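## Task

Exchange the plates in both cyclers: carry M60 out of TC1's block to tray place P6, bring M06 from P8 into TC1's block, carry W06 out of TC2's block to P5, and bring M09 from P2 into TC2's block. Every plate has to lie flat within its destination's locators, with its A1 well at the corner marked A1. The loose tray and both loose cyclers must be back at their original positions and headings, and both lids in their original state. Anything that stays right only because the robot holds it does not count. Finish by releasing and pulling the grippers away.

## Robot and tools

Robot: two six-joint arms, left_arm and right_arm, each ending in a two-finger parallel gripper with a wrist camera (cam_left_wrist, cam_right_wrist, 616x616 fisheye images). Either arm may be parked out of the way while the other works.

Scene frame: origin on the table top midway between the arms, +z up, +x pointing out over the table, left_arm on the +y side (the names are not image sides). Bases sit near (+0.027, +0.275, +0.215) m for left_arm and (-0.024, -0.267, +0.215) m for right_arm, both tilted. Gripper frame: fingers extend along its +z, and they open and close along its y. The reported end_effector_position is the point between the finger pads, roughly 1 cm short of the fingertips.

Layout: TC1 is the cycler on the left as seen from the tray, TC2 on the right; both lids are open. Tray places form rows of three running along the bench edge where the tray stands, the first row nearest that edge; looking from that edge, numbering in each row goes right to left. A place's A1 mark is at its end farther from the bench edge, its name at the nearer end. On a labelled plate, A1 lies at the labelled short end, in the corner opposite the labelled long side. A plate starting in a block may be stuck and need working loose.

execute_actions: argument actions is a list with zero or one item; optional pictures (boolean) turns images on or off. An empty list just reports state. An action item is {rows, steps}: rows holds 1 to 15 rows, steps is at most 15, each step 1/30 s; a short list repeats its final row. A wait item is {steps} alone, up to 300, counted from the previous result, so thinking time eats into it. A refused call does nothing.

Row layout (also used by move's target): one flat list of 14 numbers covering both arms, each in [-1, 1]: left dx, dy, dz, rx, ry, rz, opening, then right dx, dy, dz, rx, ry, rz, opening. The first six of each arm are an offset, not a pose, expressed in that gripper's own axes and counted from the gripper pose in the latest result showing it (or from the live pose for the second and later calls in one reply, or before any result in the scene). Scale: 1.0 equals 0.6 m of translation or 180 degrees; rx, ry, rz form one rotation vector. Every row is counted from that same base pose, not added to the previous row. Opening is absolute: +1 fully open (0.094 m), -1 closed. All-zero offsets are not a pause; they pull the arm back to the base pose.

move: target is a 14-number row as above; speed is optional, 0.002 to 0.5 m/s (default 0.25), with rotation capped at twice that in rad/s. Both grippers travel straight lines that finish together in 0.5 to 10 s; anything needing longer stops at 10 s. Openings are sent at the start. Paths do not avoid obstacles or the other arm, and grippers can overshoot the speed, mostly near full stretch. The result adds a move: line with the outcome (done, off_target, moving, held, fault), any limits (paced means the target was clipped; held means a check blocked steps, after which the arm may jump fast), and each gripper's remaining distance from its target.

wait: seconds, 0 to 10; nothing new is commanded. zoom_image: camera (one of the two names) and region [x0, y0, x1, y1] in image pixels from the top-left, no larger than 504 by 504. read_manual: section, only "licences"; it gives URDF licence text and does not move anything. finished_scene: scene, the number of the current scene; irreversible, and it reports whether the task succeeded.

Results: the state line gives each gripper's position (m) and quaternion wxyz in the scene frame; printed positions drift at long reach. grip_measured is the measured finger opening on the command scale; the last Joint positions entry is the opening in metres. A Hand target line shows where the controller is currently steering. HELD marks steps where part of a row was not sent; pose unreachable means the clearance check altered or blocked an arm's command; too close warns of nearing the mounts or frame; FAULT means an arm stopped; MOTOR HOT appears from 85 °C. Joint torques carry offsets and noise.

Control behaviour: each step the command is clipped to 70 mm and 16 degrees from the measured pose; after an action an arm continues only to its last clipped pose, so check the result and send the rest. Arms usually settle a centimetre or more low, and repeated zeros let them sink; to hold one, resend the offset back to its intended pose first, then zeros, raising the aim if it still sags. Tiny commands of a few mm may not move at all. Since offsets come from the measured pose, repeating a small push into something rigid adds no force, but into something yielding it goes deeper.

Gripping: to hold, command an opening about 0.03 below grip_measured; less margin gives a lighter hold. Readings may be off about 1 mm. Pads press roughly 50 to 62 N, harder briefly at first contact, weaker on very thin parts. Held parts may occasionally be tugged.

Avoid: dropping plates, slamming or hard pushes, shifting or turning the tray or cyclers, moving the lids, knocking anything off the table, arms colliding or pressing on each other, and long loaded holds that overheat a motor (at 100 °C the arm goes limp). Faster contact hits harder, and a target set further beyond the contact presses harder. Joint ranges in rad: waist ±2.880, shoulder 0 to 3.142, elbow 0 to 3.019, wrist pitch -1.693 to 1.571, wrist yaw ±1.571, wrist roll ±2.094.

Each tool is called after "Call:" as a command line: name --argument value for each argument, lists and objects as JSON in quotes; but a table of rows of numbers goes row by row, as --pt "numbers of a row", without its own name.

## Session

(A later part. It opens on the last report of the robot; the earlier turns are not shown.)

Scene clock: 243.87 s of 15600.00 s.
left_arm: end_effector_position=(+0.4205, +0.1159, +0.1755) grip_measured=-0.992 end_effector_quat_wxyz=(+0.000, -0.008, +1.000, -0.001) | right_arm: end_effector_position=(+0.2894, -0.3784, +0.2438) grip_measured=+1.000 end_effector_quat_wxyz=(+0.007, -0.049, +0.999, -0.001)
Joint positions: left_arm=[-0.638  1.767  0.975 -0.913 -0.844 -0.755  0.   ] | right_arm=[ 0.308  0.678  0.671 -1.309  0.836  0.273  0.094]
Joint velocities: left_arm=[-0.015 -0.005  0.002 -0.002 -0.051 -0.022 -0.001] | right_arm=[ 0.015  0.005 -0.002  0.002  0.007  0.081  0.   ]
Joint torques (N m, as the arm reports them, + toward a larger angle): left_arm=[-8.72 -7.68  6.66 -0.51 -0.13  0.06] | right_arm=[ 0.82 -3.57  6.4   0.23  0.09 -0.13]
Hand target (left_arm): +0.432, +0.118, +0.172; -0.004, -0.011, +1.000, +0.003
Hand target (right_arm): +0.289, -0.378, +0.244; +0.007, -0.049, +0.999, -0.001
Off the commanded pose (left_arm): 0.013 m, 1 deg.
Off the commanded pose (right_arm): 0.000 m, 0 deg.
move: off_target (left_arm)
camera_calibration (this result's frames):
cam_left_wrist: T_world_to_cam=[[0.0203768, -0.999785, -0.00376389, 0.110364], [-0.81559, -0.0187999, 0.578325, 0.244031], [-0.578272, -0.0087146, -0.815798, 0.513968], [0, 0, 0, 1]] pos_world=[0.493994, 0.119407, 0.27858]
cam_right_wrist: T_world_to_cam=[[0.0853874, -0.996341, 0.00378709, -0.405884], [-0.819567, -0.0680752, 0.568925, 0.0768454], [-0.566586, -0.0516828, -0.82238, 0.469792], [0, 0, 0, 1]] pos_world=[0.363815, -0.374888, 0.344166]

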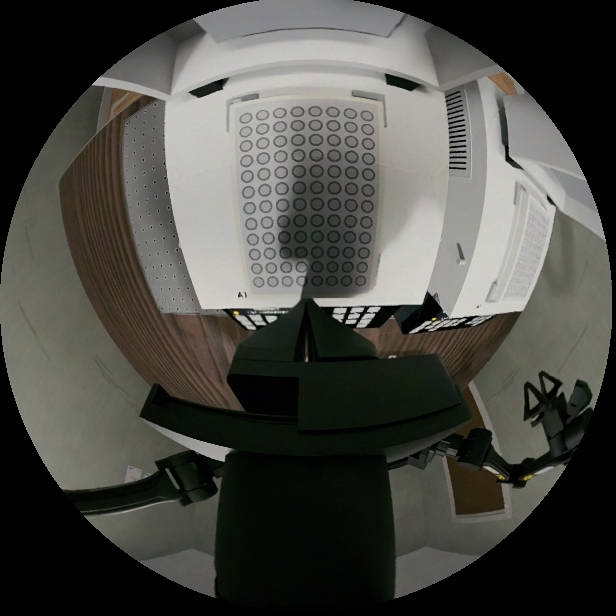

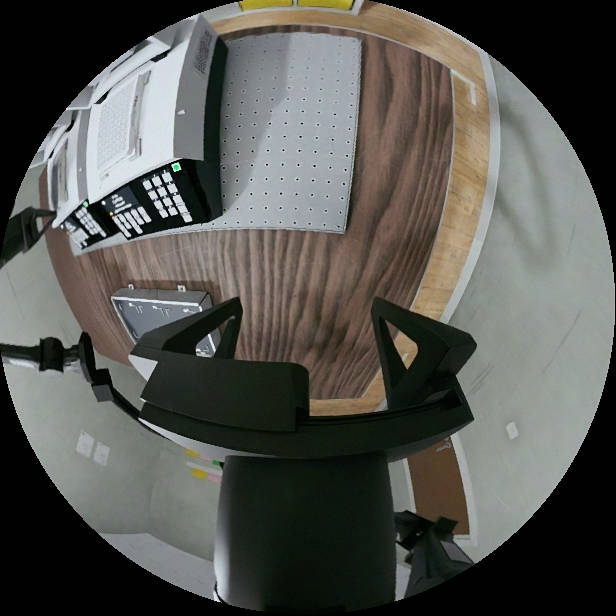

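Call:
move --target '[-0.032,0,0.005,0,0,0,-1,0,0,0,0,0,0,1]' --speed 0.02

Call:
move --target '[0.1,0,-0.05,0,0,0,-1,0,0,0,0,0,0,1]' --speed 0.1

Call:
zoom_image --camera "cam_left_wrist" --region '[180,40,440,300]'

Scene clock: 246.30 s of 15600.00 s.
left_arm: end_effector_position=(+0.4262, +0.1155, +0.1763) grip_measured=-0.992 end_effector_quat_wxyz=(+0.001, -0.000, +1.000, -0.002) | right_arm: end_effector_position=(+0.2894, -0.3784, +0.2438) grip_measured=+1.000 end_effector_quat_wxyz=(+0.007, -0.049, +0.999, -0.001)
Joint positions: left_arm=[-0.634  1.769  0.987 -0.913 -0.844 -0.729  0.   ] | right_arm=[ 0.308  0.678  0.671 -1.309  0.836  0.273  0.094]
Joint velocities: left_arm=[-0.015 -0.005 -0.012  0.007 -0.11   0.007  0.   ] | right_arm=[ 0.005  0.005 -0.012 -0.002 -0.037 -0.022  0.   ]
Joint torques (N m, as the arm reports them, + toward a larger angle): left_arm=[-8.91 -7.5   6.87  0.08 -0.15  0.09] | right_arm=[ 0.79 -3.6   6.4   0.24  0.09 -0.13]
Hand target (left_arm): +0.439, +0.116, +0.173; +0.000, -0.008, +1.000, -0.001
Hand target (right_arm): +0.289, -0.378, +0.244; +0.007, -0.049, +0.999, -0.001
Off the commanded pose (left_arm): 0.014 m, 1 deg.
Off the commanded pose (right_arm): 0.000 m, 0 deg.
move: off_target (left_arm)
camera_calibration (this result's frames):
cam_left_wrist: T_world_to_cam=[[0.00519526, -0.999986, -0.000676947, 0.115793], [-0.817294, -0.00463618, 0.576202, 0.247637], [-0.576197, -0.00244026, -0.817307, 0.516584], [0, 0, 0, 1]] pos_world=[0.499445, 0.1182, 0.279597]
cam_right_wrist: T_world_to_cam=[[0.0853874, -0.996341, 0.00378709, -0.405884], [-0.819567, -0.0680752, 0.568925, 0.0768454], [-0.566586, -0.0516828, -0.82238, 0.469792], [0, 0, 0, 1]] pos_world=[0.363815, -0.374888, 0.344166]

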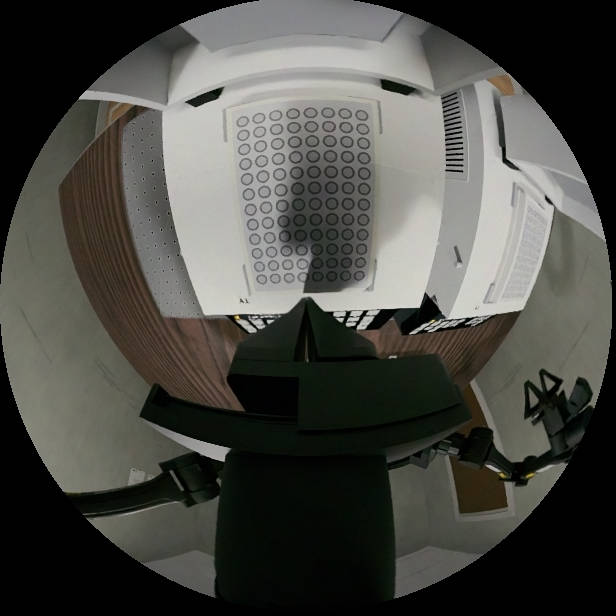

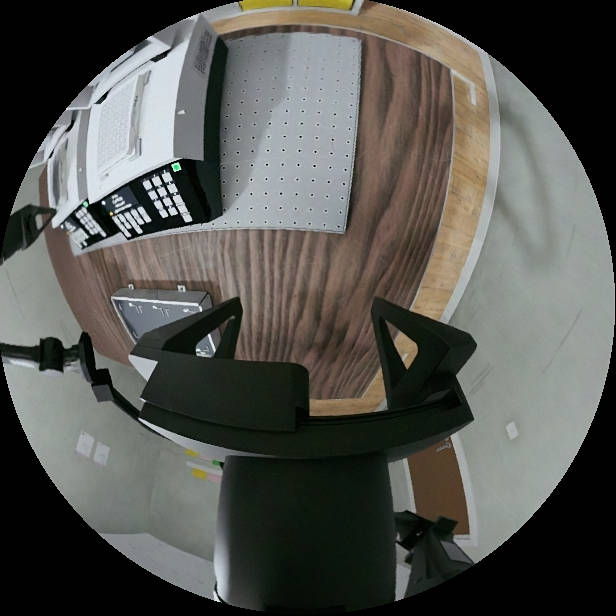

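Scene clock: 247.43 s of 15600.00 s.
left_arm: end_effector_position=(+0.3686, +0.1168, +0.1989) grip_measured=-0.992 end_effector_quat_wxyz=(-0.003, -0.001, +1.000, +0.001) | right_arm: end_effector_position=(+0.2894, -0.3784, +0.2438) grip_measured=+1.000 end_effector_quat_wxyz=(+0.007, -0.049, +0.999, -0.001)
Joint positions: left_arm=[-0.743  1.727  0.888 -0.99  -0.823 -0.902  0.   ] | right_arm=[ 0.308  0.678  0.671 -1.309  0.836  0.273  0.094]
Joint velocities: left_arm=[-0.005 -0.005  0.002  0.007  0.11   0.022 -0.002] | right_arm=[-0.015 -0.015 -0.002 -0.017 -0.007 -0.037  0.   ]
Joint torques (N m, as the arm reports them, + toward a larger angle): left_arm=[-10.62  -8.31   4.15  -0.4    0.06  -0.08] | right_arm=[ 0.8  -3.57  6.41  0.25  0.09 -0.13]
Hand target (left_arm): +0.366, +0.116, +0.206; +0.001, -0.000, +1.000, -0.002
Hand target (right_arm): +0.289, -0.378, +0.244; +0.007, -0.049, +0.999, -0.001
Off the commanded pose (left_arm): 0.008 m, 1 deg.
Off the commanded pose (right_arm): 0.000 m, 0 deg.
move: done
camera_calibration (this result's frames):
cam_left_wrist: T_world_to_cam=[[0.00604938, -0.999948, -0.00826419, 0.118544], [-0.812784, -0.00973111, 0.582484, 0.185243], [-0.582534, 0.00319334, -0.8128, 0.502666], [0, 0, 0, 1]] pos_world=[0.442665, 0.118735, 0.301646]
cam_right_wrist: T_world_to_cam=[[0.0853874, -0.996341, 0.00378709, -0.405884], [-0.819567, -0.0680752, 0.568925, 0.0768454], [-0.566586, -0.0516828, -0.82238, 0.469792], [0, 0, 0, 1]] pos_world=[0.363815, -0.374888, 0.344166]

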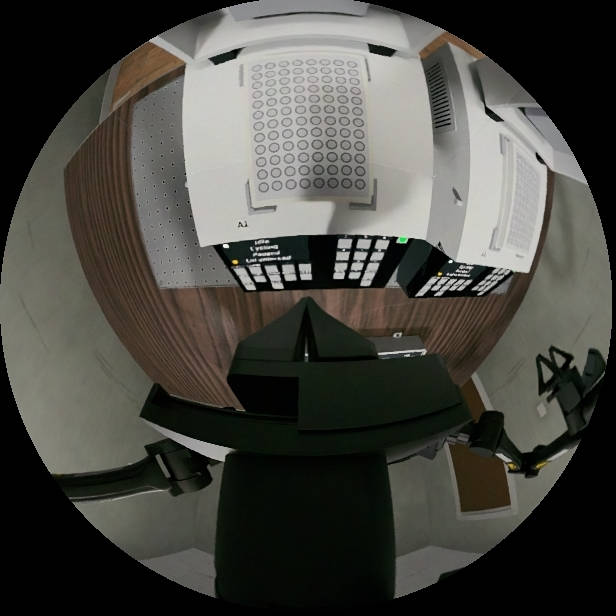

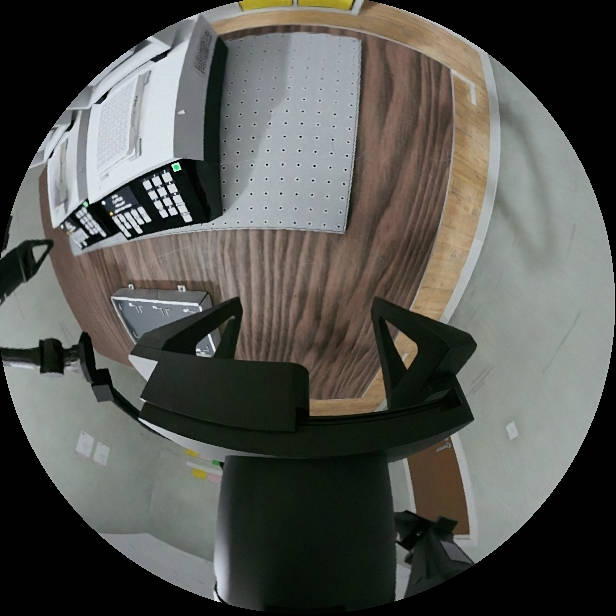

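Region (180, 40, 440, 300) of cam_left_wrist's 616x616 image, scaled by 1.938, with more detail than that image has.

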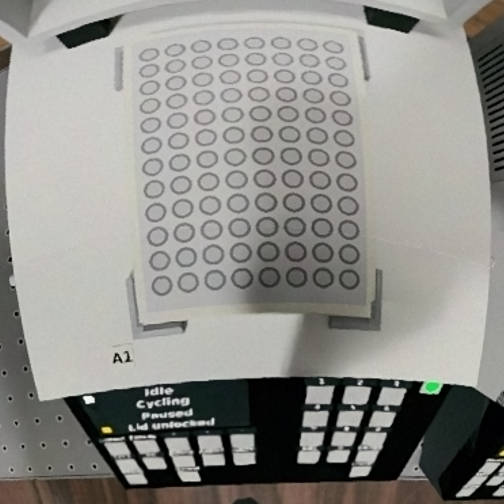

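Call:
move --target '[0.72,-0.18,0.05,0,0,0,1,0,0,0,0,0,0,1]' --speed 0.3

Call:
zoom_image --camera "cam_left_wrist" --region '[150,100,470,420]'

Scene clock: 250.47 s of 15600.00 s.
left_arm: end_effector_position=(-0.0581, +0.0278, +0.1621) grip_measured=+1.000 end_effector_quat_wxyz=(+0.006, +0.008, +1.000, +0.016) | right_arm: end_effector_position=(+0.2894, -0.3784, +0.2438) grip_measured=+1.000 end_effector_quat_wxyz=(+0.007, -0.049, +0.999, -0.001)
Joint positions: left_arm=[-1.861  2.48   0.809 -0.775 -0.17  -1.969  0.094] | right_arm=[ 0.308  0.678  0.671 -1.309  0.836  0.273  0.094]
Joint velocities: left_arm=[-0.005 -0.015 -0.002 -0.012  0.007 -0.037  0.   ] | right_arm=[-0.005 -0.005  0.002 -0.007  0.007 -0.095  0.   ]
Joint torques (N m, as the arm reports them, + toward a larger angle): left_arm=[ -2.02 -10.84   7.93   0.03   0.01  -0.11] | right_arm=[ 0.78 -3.61  6.41  0.24  0.09 -0.13]
Hand target (left_arm): -0.063, +0.013, +0.168; -0.001, -0.002, +1.000, +0.005
Hand target (right_arm): +0.289, -0.378, +0.244; +0.007, -0.049, +0.999, -0.001
Off the commanded pose (left_arm): 0.022 m, 2 deg.
Off the commanded pose (right_arm): 0.000 m, 0 deg.
move: off_target (left_arm)
camera_calibration (this result's frames):
cam_left_wrist: T_world_to_cam=[[-0.0111437, -0.999271, -0.0365198, 0.0354376], [-0.822856, -0.0115868, 0.568132, -0.139243], [-0.568141, 0.0363816, -0.822127, 0.225871], [0, 0, 0, 1]] pos_world=[0.0141443, 0.0255808, 0.266097]
cam_right_wrist: T_world_to_cam=[[0.0853874, -0.996341, 0.00378709, -0.405884], [-0.819567, -0.0680752, 0.568925, 0.0768454], [-0.566586, -0.0516828, -0.82238, 0.469792], [0, 0, 0, 1]] pos_world=[0.363815, -0.374888, 0.344166]

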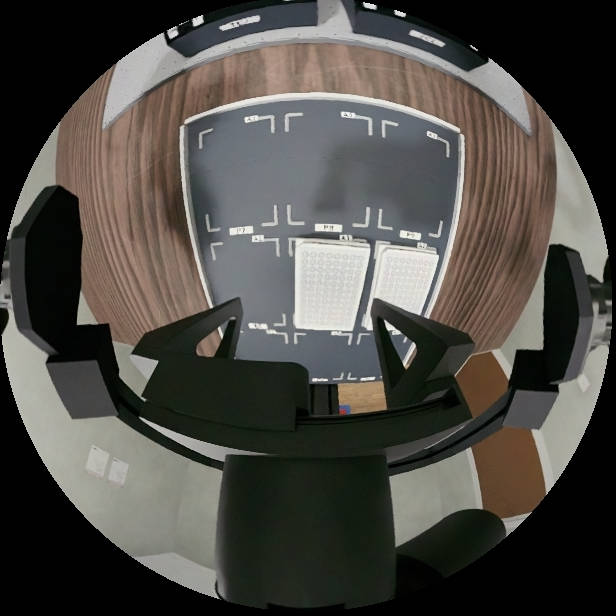

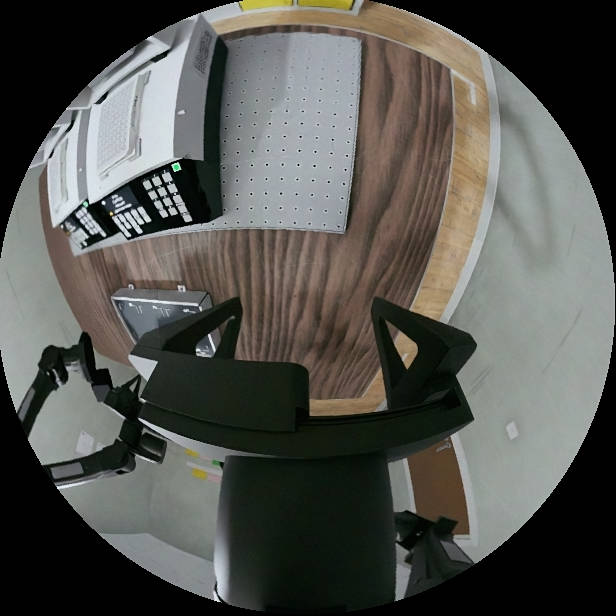

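Region (150, 100, 470, 420) of cam_left_wrist's 616x616 image, scaled by 1.575, with more detail than that image has.

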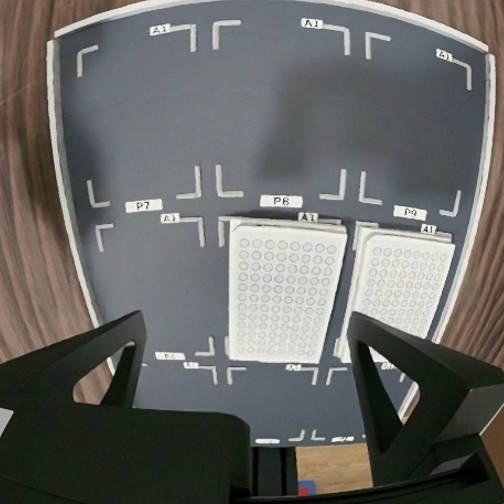

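Call:
zoom_image --camera "cam_left_wrist" --region '[270,215,450,275]'

Region (270, 215, 450, 275) of cam_left_wrist's 616x616 image, scaled by 2.800, with more detail than that image has.

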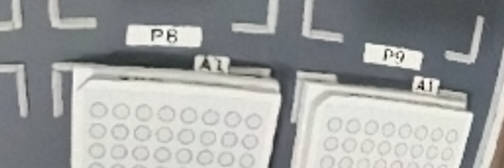

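Call:
move --target '[-0.075,-0.04,0.13,0.01,0.004,0,-1,0,0,0,0,0,0,1]' --speed 0.12

Call:
move --target '[0,0,0.035,0,0,0,-1,0,0,0,0,0,0,1]' --speed 0.06

Scene clock: 253.67 s of 15600.00 s.
left_arm: end_effector_position=(-0.0135, +0.0025, +0.0883) grip_measured=-0.992 end_effector_quat_wxyz=(+0.000, +0.005, +1.000, -0.002) | right_arm: end_effector_position=(+0.2894, -0.3784, +0.2438) grip_measured=+1.000 end_effector_quat_wxyz=(+0.007, -0.049, +0.999, -0.001)
Joint positions: left_arm=[-1.584  2.621  0.774 -0.507 -0.374 -1.771  0.   ] | right_arm=[ 0.308  0.678  0.671 -1.309  0.836  0.273  0.094]
Joint velocities: left_arm=[-0.005 -0.015  0.012 -0.012  0.022  0.066 -0.   ] | right_arm=[-0.005 -0.005 -0.007 -0.002 -0.037  0.11   0.   ]
Joint torques (N m, as the arm reports them, + toward a larger angle): left_arm=[ -3.98 -11.11   3.33   0.69  -0.2    0.14] | right_arm=[ 0.83 -3.62  6.4   0.25  0.09 -0.13]
Hand target (left_arm): -0.013, +0.004, +0.084; -0.001, +0.009, +1.000, -0.001
Hand target (right_arm): +0.289, -0.378, +0.244; +0.007, -0.049, +0.999, -0.001
Off the commanded pose (left_arm): 0.005 m, 0 deg.
Off the commanded pose (right_arm): 0.000 m, 0 deg.
move: done
camera_calibration (this result's frames):
cam_left_wrist: T_world_to_cam=[[-0.00529073, -0.999985, -0.00125991, 0.00484022], [-0.815894, 0.00358826, 0.57819, -0.061748], [-0.578177, 0.004087, -0.815901, 0.190821], [0, 0, 0, 1]] pos_world=[0.0599743, 0.00428183, 0.1914]
cam_right_wrist: T_world_to_cam=[[0.0853874, -0.996341, 0.00378709, -0.405884], [-0.819567, -0.0680752, 0.568925, 0.0768454], [-0.566586, -0.0516828, -0.82238, 0.469792], [0, 0, 0, 1]] pos_world=[0.363815, -0.374888, 0.344166]

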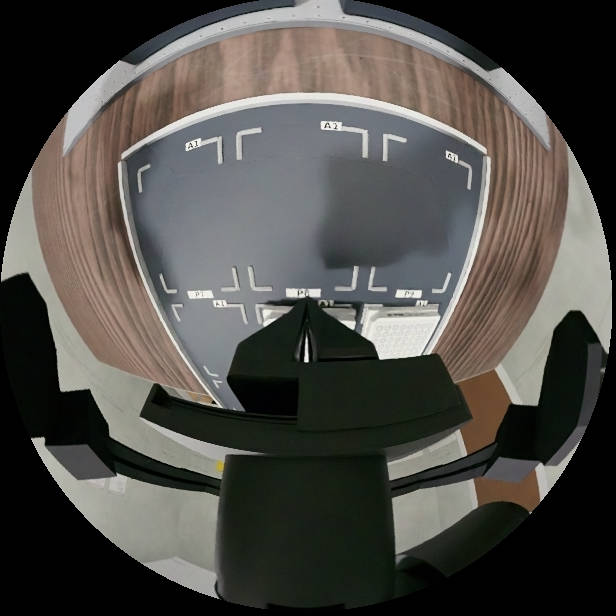

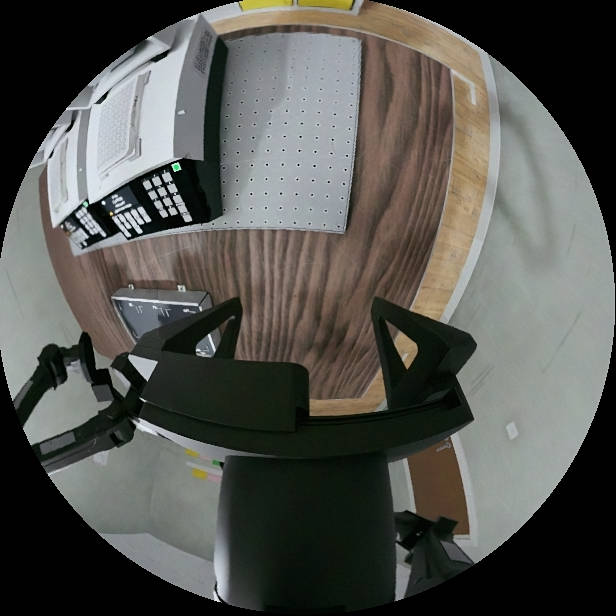

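Scene clock: 254.43 s of 15600.00 s.
left_arm: end_effector_position=(-0.0142, +0.0012, +0.0718) grip_measured=-0.992 end_effector_quat_wxyz=(+0.003, +0.004, +1.000, -0.004) | right_arm: end_effector_position=(+0.2894, -0.3784, +0.2438) grip_measured=+1.000 end_effector_quat_wxyz=(+0.007, -0.049, +0.999, -0.001)
Joint positions: left_arm=[-1.564  2.667  0.774 -0.453 -0.396 -1.755  0.   ] | right_arm=[ 0.308  0.678  0.671 -1.309  0.836  0.273  0.094]
Joint velocities: left_arm=[-0.024 -0.005 -0.002 -0.002 -0.007  0.022  0.   ] | right_arm=[-0.005 -0.005 -0.012 -0.012  0.066 -0.007  0.   ]
Joint torques (N m, as the arm reports them, + toward a larger angle): left_arm=[ -3.01 -11.19   3.2    0.62  -0.19   0.09] | right_arm=[ 0.81 -3.62  6.41  0.24  0.09 -0.13]
Hand target (left_arm): -0.014, +0.002, +0.067; +0.000, +0.005, +1.000, -0.002
Hand target (right_arm): +0.289, -0.378, +0.244; +0.007, -0.049, +0.999, -0.001
Off the commanded pose (left_arm): 0.005 m, 0 deg.
Off the commanded pose (right_arm): 0.000 m, 0 deg.
move: done
camera_calibration (this result's frames):
cam_left_wrist: T_world_to_cam=[[-0.00363772, -0.99999, 0.00274496, 0.00329589], [-0.819698, 0.00455413, 0.572778, -0.0524244], [-0.572785, -0.000166427, -0.819706, 0.177335], [0, 0, 0, 1]] pos_world=[0.0586144, 0.00356412, 0.175381]
cam_right_wrist: T_world_to_cam=[[0.0853874, -0.996341, 0.00378709, -0.405884], [-0.819567, -0.0680752, 0.568925, 0.0768454], [-0.566586, -0.0516828, -0.82238, 0.469792], [0, 0, 0, 1]] pos_world=[0.363815, -0.374888, 0.344166]

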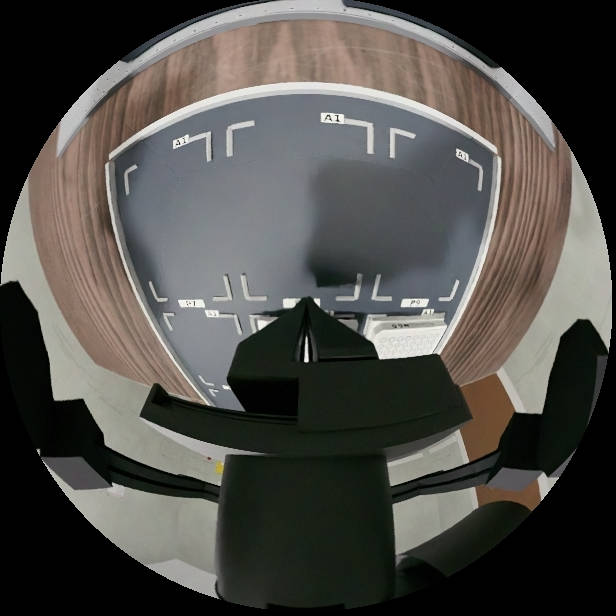

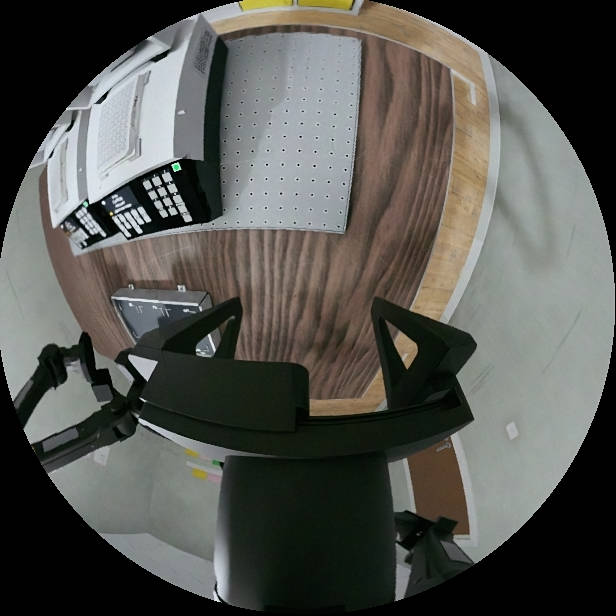

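Call:
move --target '[0,0,0.022,0,0,0,-1,0,0,0,0,0,0,1]' --speed 0.05

Call:
move --target '[0.05,0,0,0,0,0,-1,0,0,0,0,0,0,1]' --speed 0.025

Scene clock: 256.20 s of 15600.00 s.
left_arm: end_effector_position=(-0.0147, +0.0008, +0.0632) grip_measured=-0.992 end_effector_quat_wxyz=(+0.007, +0.005, +1.000, -0.006) | right_arm: end_effector_position=(+0.2894, -0.3784, +0.2438) grip_measured=+1.000 end_effector_quat_wxyz=(+0.007, -0.049, +0.999, -0.001)
Joint positions: left_arm=[-1.556  2.691  0.774 -0.424 -0.409 -1.748  0.   ] | right_arm=[ 0.308  0.678  0.671 -1.309  0.836  0.273  0.094]
Joint velocities: left_arm=[-0.005  0.005 -0.017  0.002  0.051 -0.022 -0.   ] | right_arm=[-0.015 -0.015 -0.007 -0.007 -0.022 -0.037  0.   ]
Joint torques (N m, as the arm reports them, + toward a larger angle): left_arm=[ -2.83 -10.91   3.06   0.66  -0.15   0.07] | right_arm=[ 0.85 -3.62  6.4   0.25  0.09 -0.13]
Hand target (left_arm): -0.014, +0.001, +0.059; +0.003, +0.005, +1.000, -0.004
Hand target (right_arm): +0.289, -0.378, +0.244; +0.007, -0.049, +0.999, -0.001
Off the commanded pose (left_arm): 0.005 m, 0 deg.
Off the commanded pose (right_arm): 0.000 m, 0 deg.
move: done
camera_calibration (this result's frames):
cam_left_wrist: T_world_to_cam=[[-0.00443991, -0.999971, 0.00618508, 0.00268068], [-0.823756, 0.00716392, 0.566899, -0.0476529], [-0.566927, -0.00257802, -0.823764, 0.170389], [0, 0, 0, 1]] pos_world=[0.0573555, 0.00346125, 0.167358]
cam_right_wrist: T_world_to_cam=[[0.0853874, -0.996341, 0.00378709, -0.405884], [-0.819567, -0.0680752, 0.568925, 0.0768454], [-0.566586, -0.0516828, -0.82238, 0.469792], [0, 0, 0, 1]] pos_world=[0.363815, -0.374888, 0.344166]

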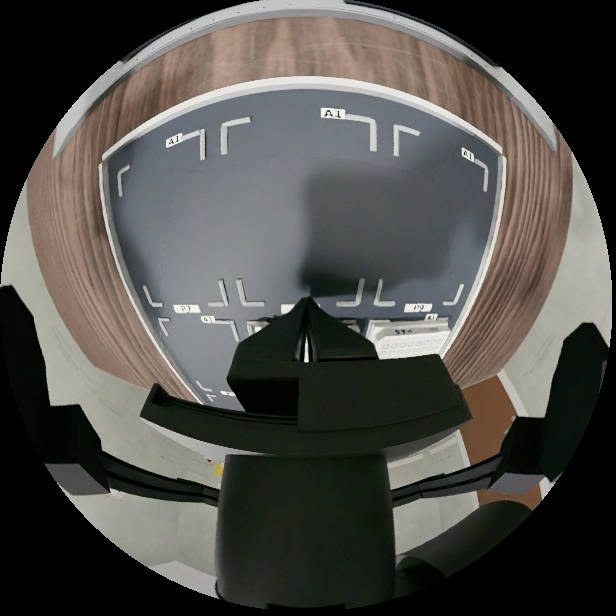

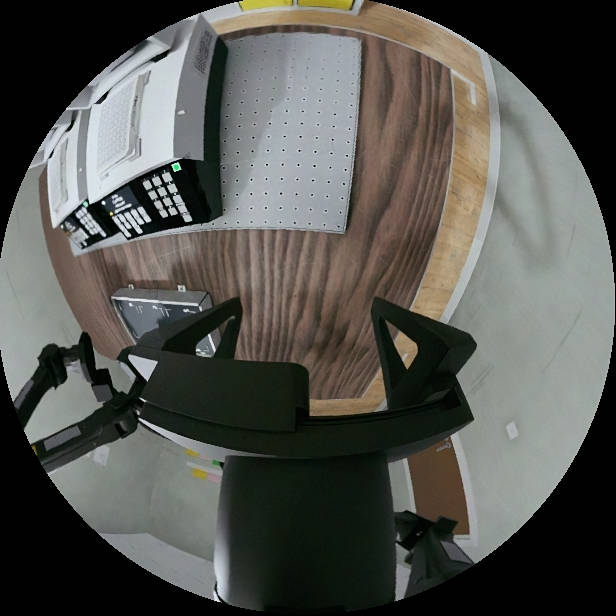

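Scene clock: 257.63 s of 15600.00 s.
left_arm: end_effector_position=(-0.0369, +0.0097, +0.0636) grip_measured=-0.992 end_effector_quat_wxyz=(+0.009, +0.005, +1.000, -0.004) | right_arm: end_effector_position=(+0.2894, -0.3784, +0.2438) grip_measured=+1.000 end_effector_quat_wxyz=(+0.007, -0.049, +0.999, -0.001)
Joint positions: left_arm=[-1.667  2.714  0.774 -0.435 -0.334 -1.832  0.   ] | right_arm=[ 0.308  0.678  0.671 -1.309  0.836  0.273  0.094]
Joint velocities: left_arm=[ 0.005 -0.015  0.002 -0.012  0.007 -0.007 -0.   ] | right_arm=[-0.005 -0.005 -0.002 -0.002 -0.081 -0.022  0.   ]
Joint torques (N m, as the arm reports them, + toward a larger angle): left_arm=[ -5.19 -10.29   5.48  -0.34   0.55  -0.09] | right_arm=[ 0.81 -3.57  6.4   0.24  0.09 -0.13]
Hand target (left_arm): -0.044, +0.002, +0.063; +0.007, +0.005, +1.000, -0.006
Hand target (right_arm): +0.289, -0.378, +0.244; +0.007, -0.049, +0.999, -0.001
Off the commanded pose (left_arm): 0.012 m, 0 deg.
Off the commanded pose (right_arm): 0.000 m, 0 deg.
move: off_target (left_arm)
camera_calibration (this result's frames):
cam_left_wrist: T_world_to_cam=[[-0.00542626, -0.99998, 0.00321026, 0.0116068], [-0.826455, 0.00629196, 0.562968, -0.0660501], [-0.562977, 0.000401676, -0.826472, 0.158432], [0, 0, 0, 1]] pos_world=[0.0346691, 0.0119585, 0.168087]
cam_right_wrist: T_world_to_cam=[[0.0853874, -0.996341, 0.00378709, -0.405884], [-0.819567, -0.0680752, 0.568925, 0.0768454], [-0.566586, -0.0516828, -0.82238, 0.469792], [0, 0, 0, 1]] pos_world=[0.363815, -0.374888, 0.344166]

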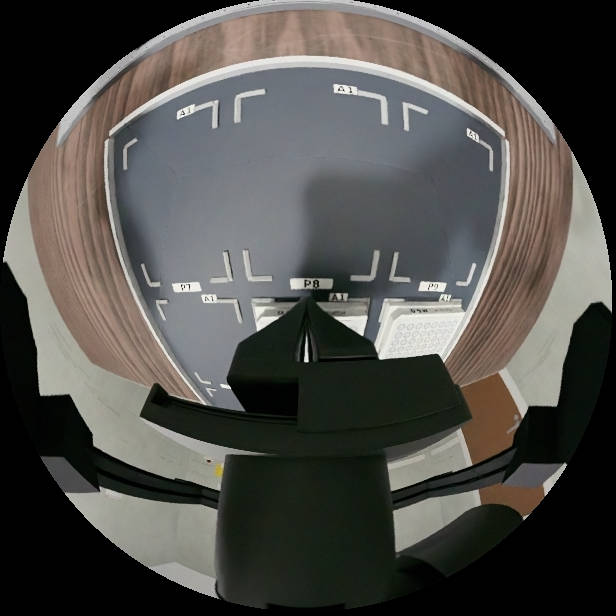

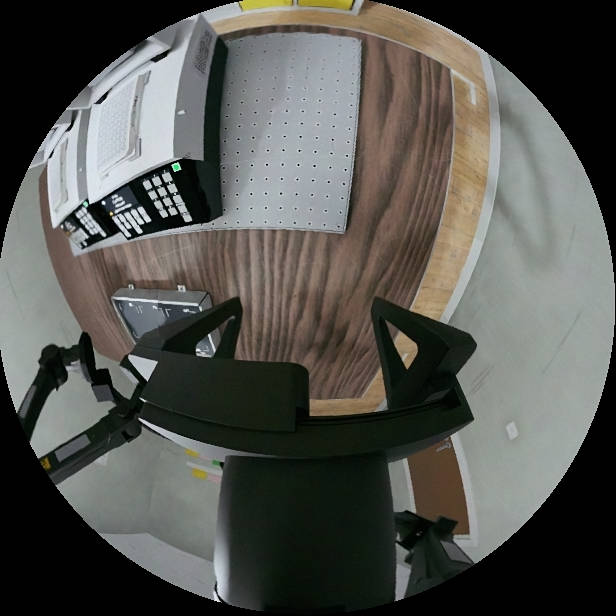

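Call:
move --target '[-0.02,0,-0.03,0,0,0,-1,0,0,0,0,0,0,1]' --speed 0.06

Call:
move --target '[0.04,0,-0.1,0,0,0,1,0,0,0,0,0,0,1]' --speed 0.12

Call:
zoom_image --camera "cam_left_wrist" --region '[220,200,460,340]'

Scene clock: 259.27 s of 15600.00 s.
left_arm: end_effector_position=(-0.0293, +0.0055, +0.0807) grip_measured=-0.992 end_effector_quat_wxyz=(+0.012, +0.003, +1.000, -0.011) | right_arm: end_effector_position=(+0.2894, -0.3784, +0.2438) grip_measured=+1.000 end_effector_quat_wxyz=(+0.007, -0.049, +0.999, -0.001)
Joint positions: left_arm=[-1.66   2.66   0.771 -0.472 -0.347 -1.827  0.   ] | right_arm=[ 0.308  0.678  0.671 -1.309  0.836  0.273  0.094]
Joint velocities: left_arm=[-0.015 -0.005  0.002  0.012 -0.081  0.051  0.   ] | right_arm=[-0.005 -0.005  0.002  0.012 -0.081 -0.081  0.   ]
Joint torques (N m, as the arm reports them, + toward a larger angle): left_arm=[ -2.11 -12.71   2.95  -0.36  -0.22   0.08] | right_arm=[ 0.78 -3.55  6.4   0.23  0.09 -0.13]
Hand target (left_arm): -0.026, +0.010, +0.082; +0.009, +0.005, +1.000, -0.004
Hand target (right_arm): +0.289, -0.378, +0.244; +0.007, -0.049, +0.999, -0.001
Off the commanded pose (left_arm): 0.006 m, 1 deg.
Off the commanded pose (right_arm): 0.000 m, 0 deg.
move: done
camera_calibration (this result's frames):
cam_left_wrist: T_world_to_cam=[[-0.00190409, -0.999865, 0.0163335, 0.00643751], [-0.829134, 0.0107098, 0.558947, -0.069092], [-0.559047, -0.0124784, -0.829042, 0.177212], [0, 0, 0, 1]] pos_world=[0.0417958, 0.00938793, 0.18543]
cam_right_wrist: T_world_to_cam=[[0.0853874, -0.996341, 0.00378709, -0.405884], [-0.819567, -0.0680752, 0.568925, 0.0768454], [-0.566586, -0.0516828, -0.82238, 0.469792], [0, 0, 0, 1]] pos_world=[0.363815, -0.374888, 0.344166]

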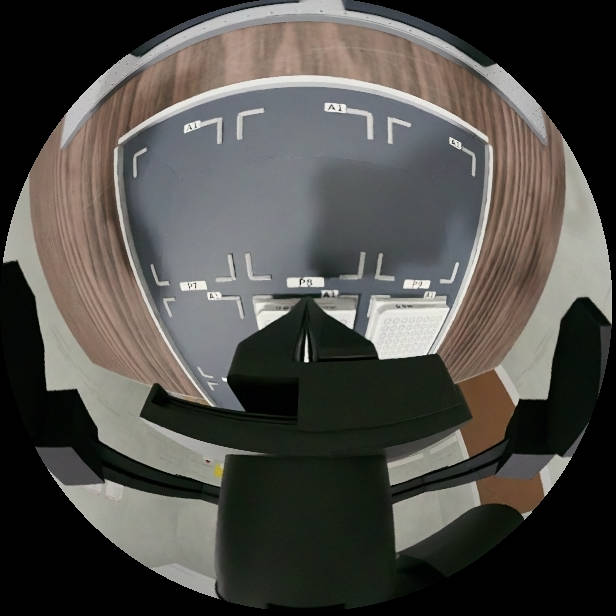

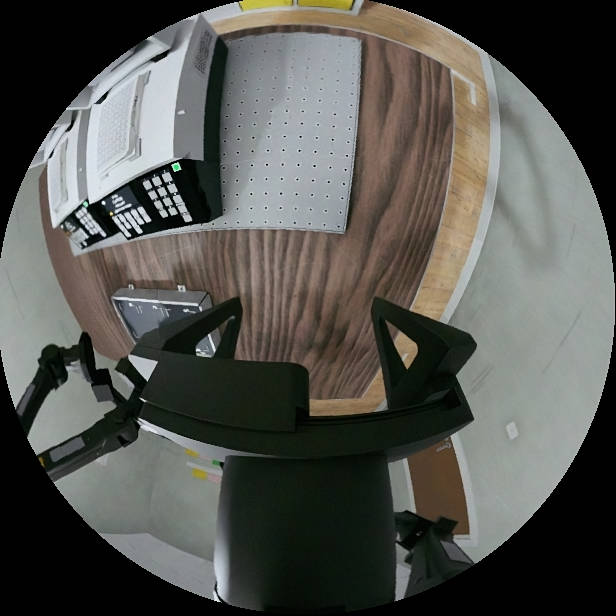

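Scene clock: 260.20 s of 15600.00 s.
left_arm: end_effector_position=(-0.0489, +0.0229, +0.1294) grip_measured=+1.000 end_effector_quat_wxyz=(+0.015, +0.010, +1.000, +0.004) | right_arm: end_effector_position=(+0.2894, -0.3784, +0.2438) grip_measured=+1.000 end_effector_quat_wxyz=(+0.007, -0.049, +0.999, -0.001)
Joint positions: left_arm=[-1.814  2.549  0.782 -0.657 -0.232 -1.932  0.094] | right_arm=[ 0.308  0.678  0.671 -1.309  0.836  0.273  0.094]
Joint velocities: left_arm=[-0.005  0.005 -0.017  0.007 -0.007 -0.007  0.   ] | right_arm=[-0.005 -0.005  0.002 -0.002 -0.007  0.066  0.   ]
Joint torques (N m, as the arm reports them, + toward a larger angle): left_arm=[ -3.56 -12.01   7.29  -0.47   0.07  -0.09] | right_arm=[ 0.8  -3.58  6.41  0.23  0.09 -0.13]
Hand target (left_arm): -0.054, +0.008, +0.140; +0.012, +0.003, +1.000, -0.011
Hand target (right_arm): +0.289, -0.378, +0.244; +0.007, -0.049, +0.999, -0.001
Off the commanded pose (left_arm): 0.020 m, 2 deg.
Off the commanded pose (right_arm): 0.000 m, 0 deg.
move: off_target (left_arm)
camera_calibration (this result's frames):
cam_left_wrist: T_world_to_cam=[[-0.0141115, -0.999811, -0.0133662, 0.0262709], [-0.833191, 0.00436735, 0.552969, -0.112013], [-0.552806, 0.0189398, -0.833095, 0.206992], [0, 0, 0, 1]] pos_world=[0.0214695, 0.0228347, 0.234735]
cam_right_wrist: T_world_to_cam=[[0.0853874, -0.996341, 0.00378709, -0.405884], [-0.819567, -0.0680752, 0.568925, 0.0768454], [-0.566586, -0.0516828, -0.82238, 0.469792], [0, 0, 0, 1]] pos_world=[0.363815, -0.374888, 0.344166]

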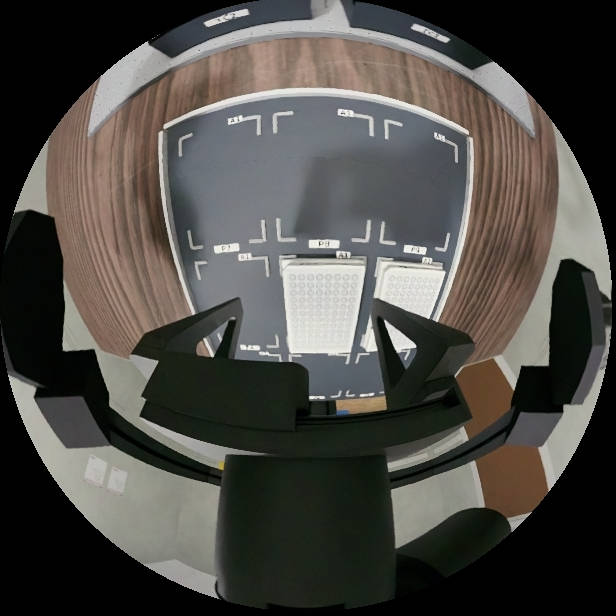

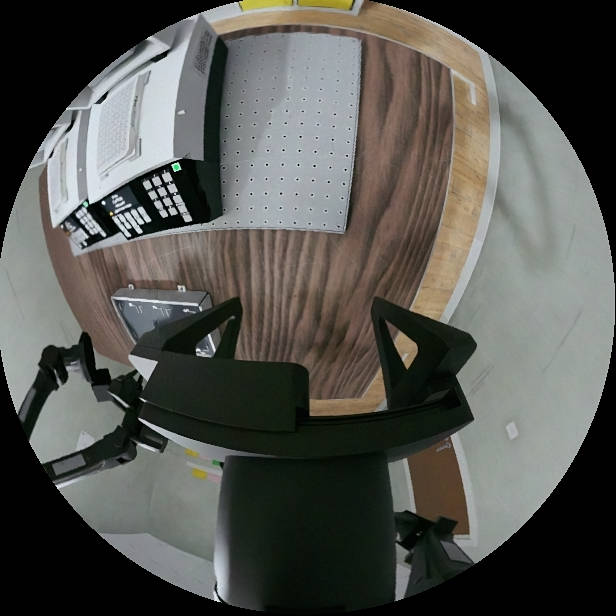

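Region (220, 200, 460, 340) of cam_left_wrist's 616x616 image, scaled by 2.100, with more detail than that image has; it fills the top 294 rows of this view, and the rest is white.

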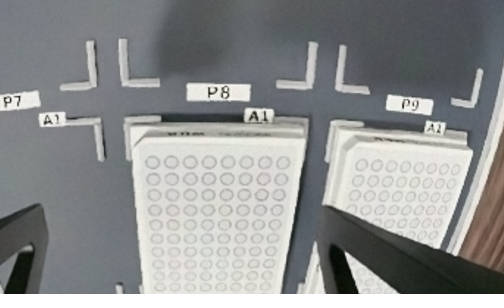

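Seated now.

Call:
finished_scene --scene 2

The scene is finished: the task was done.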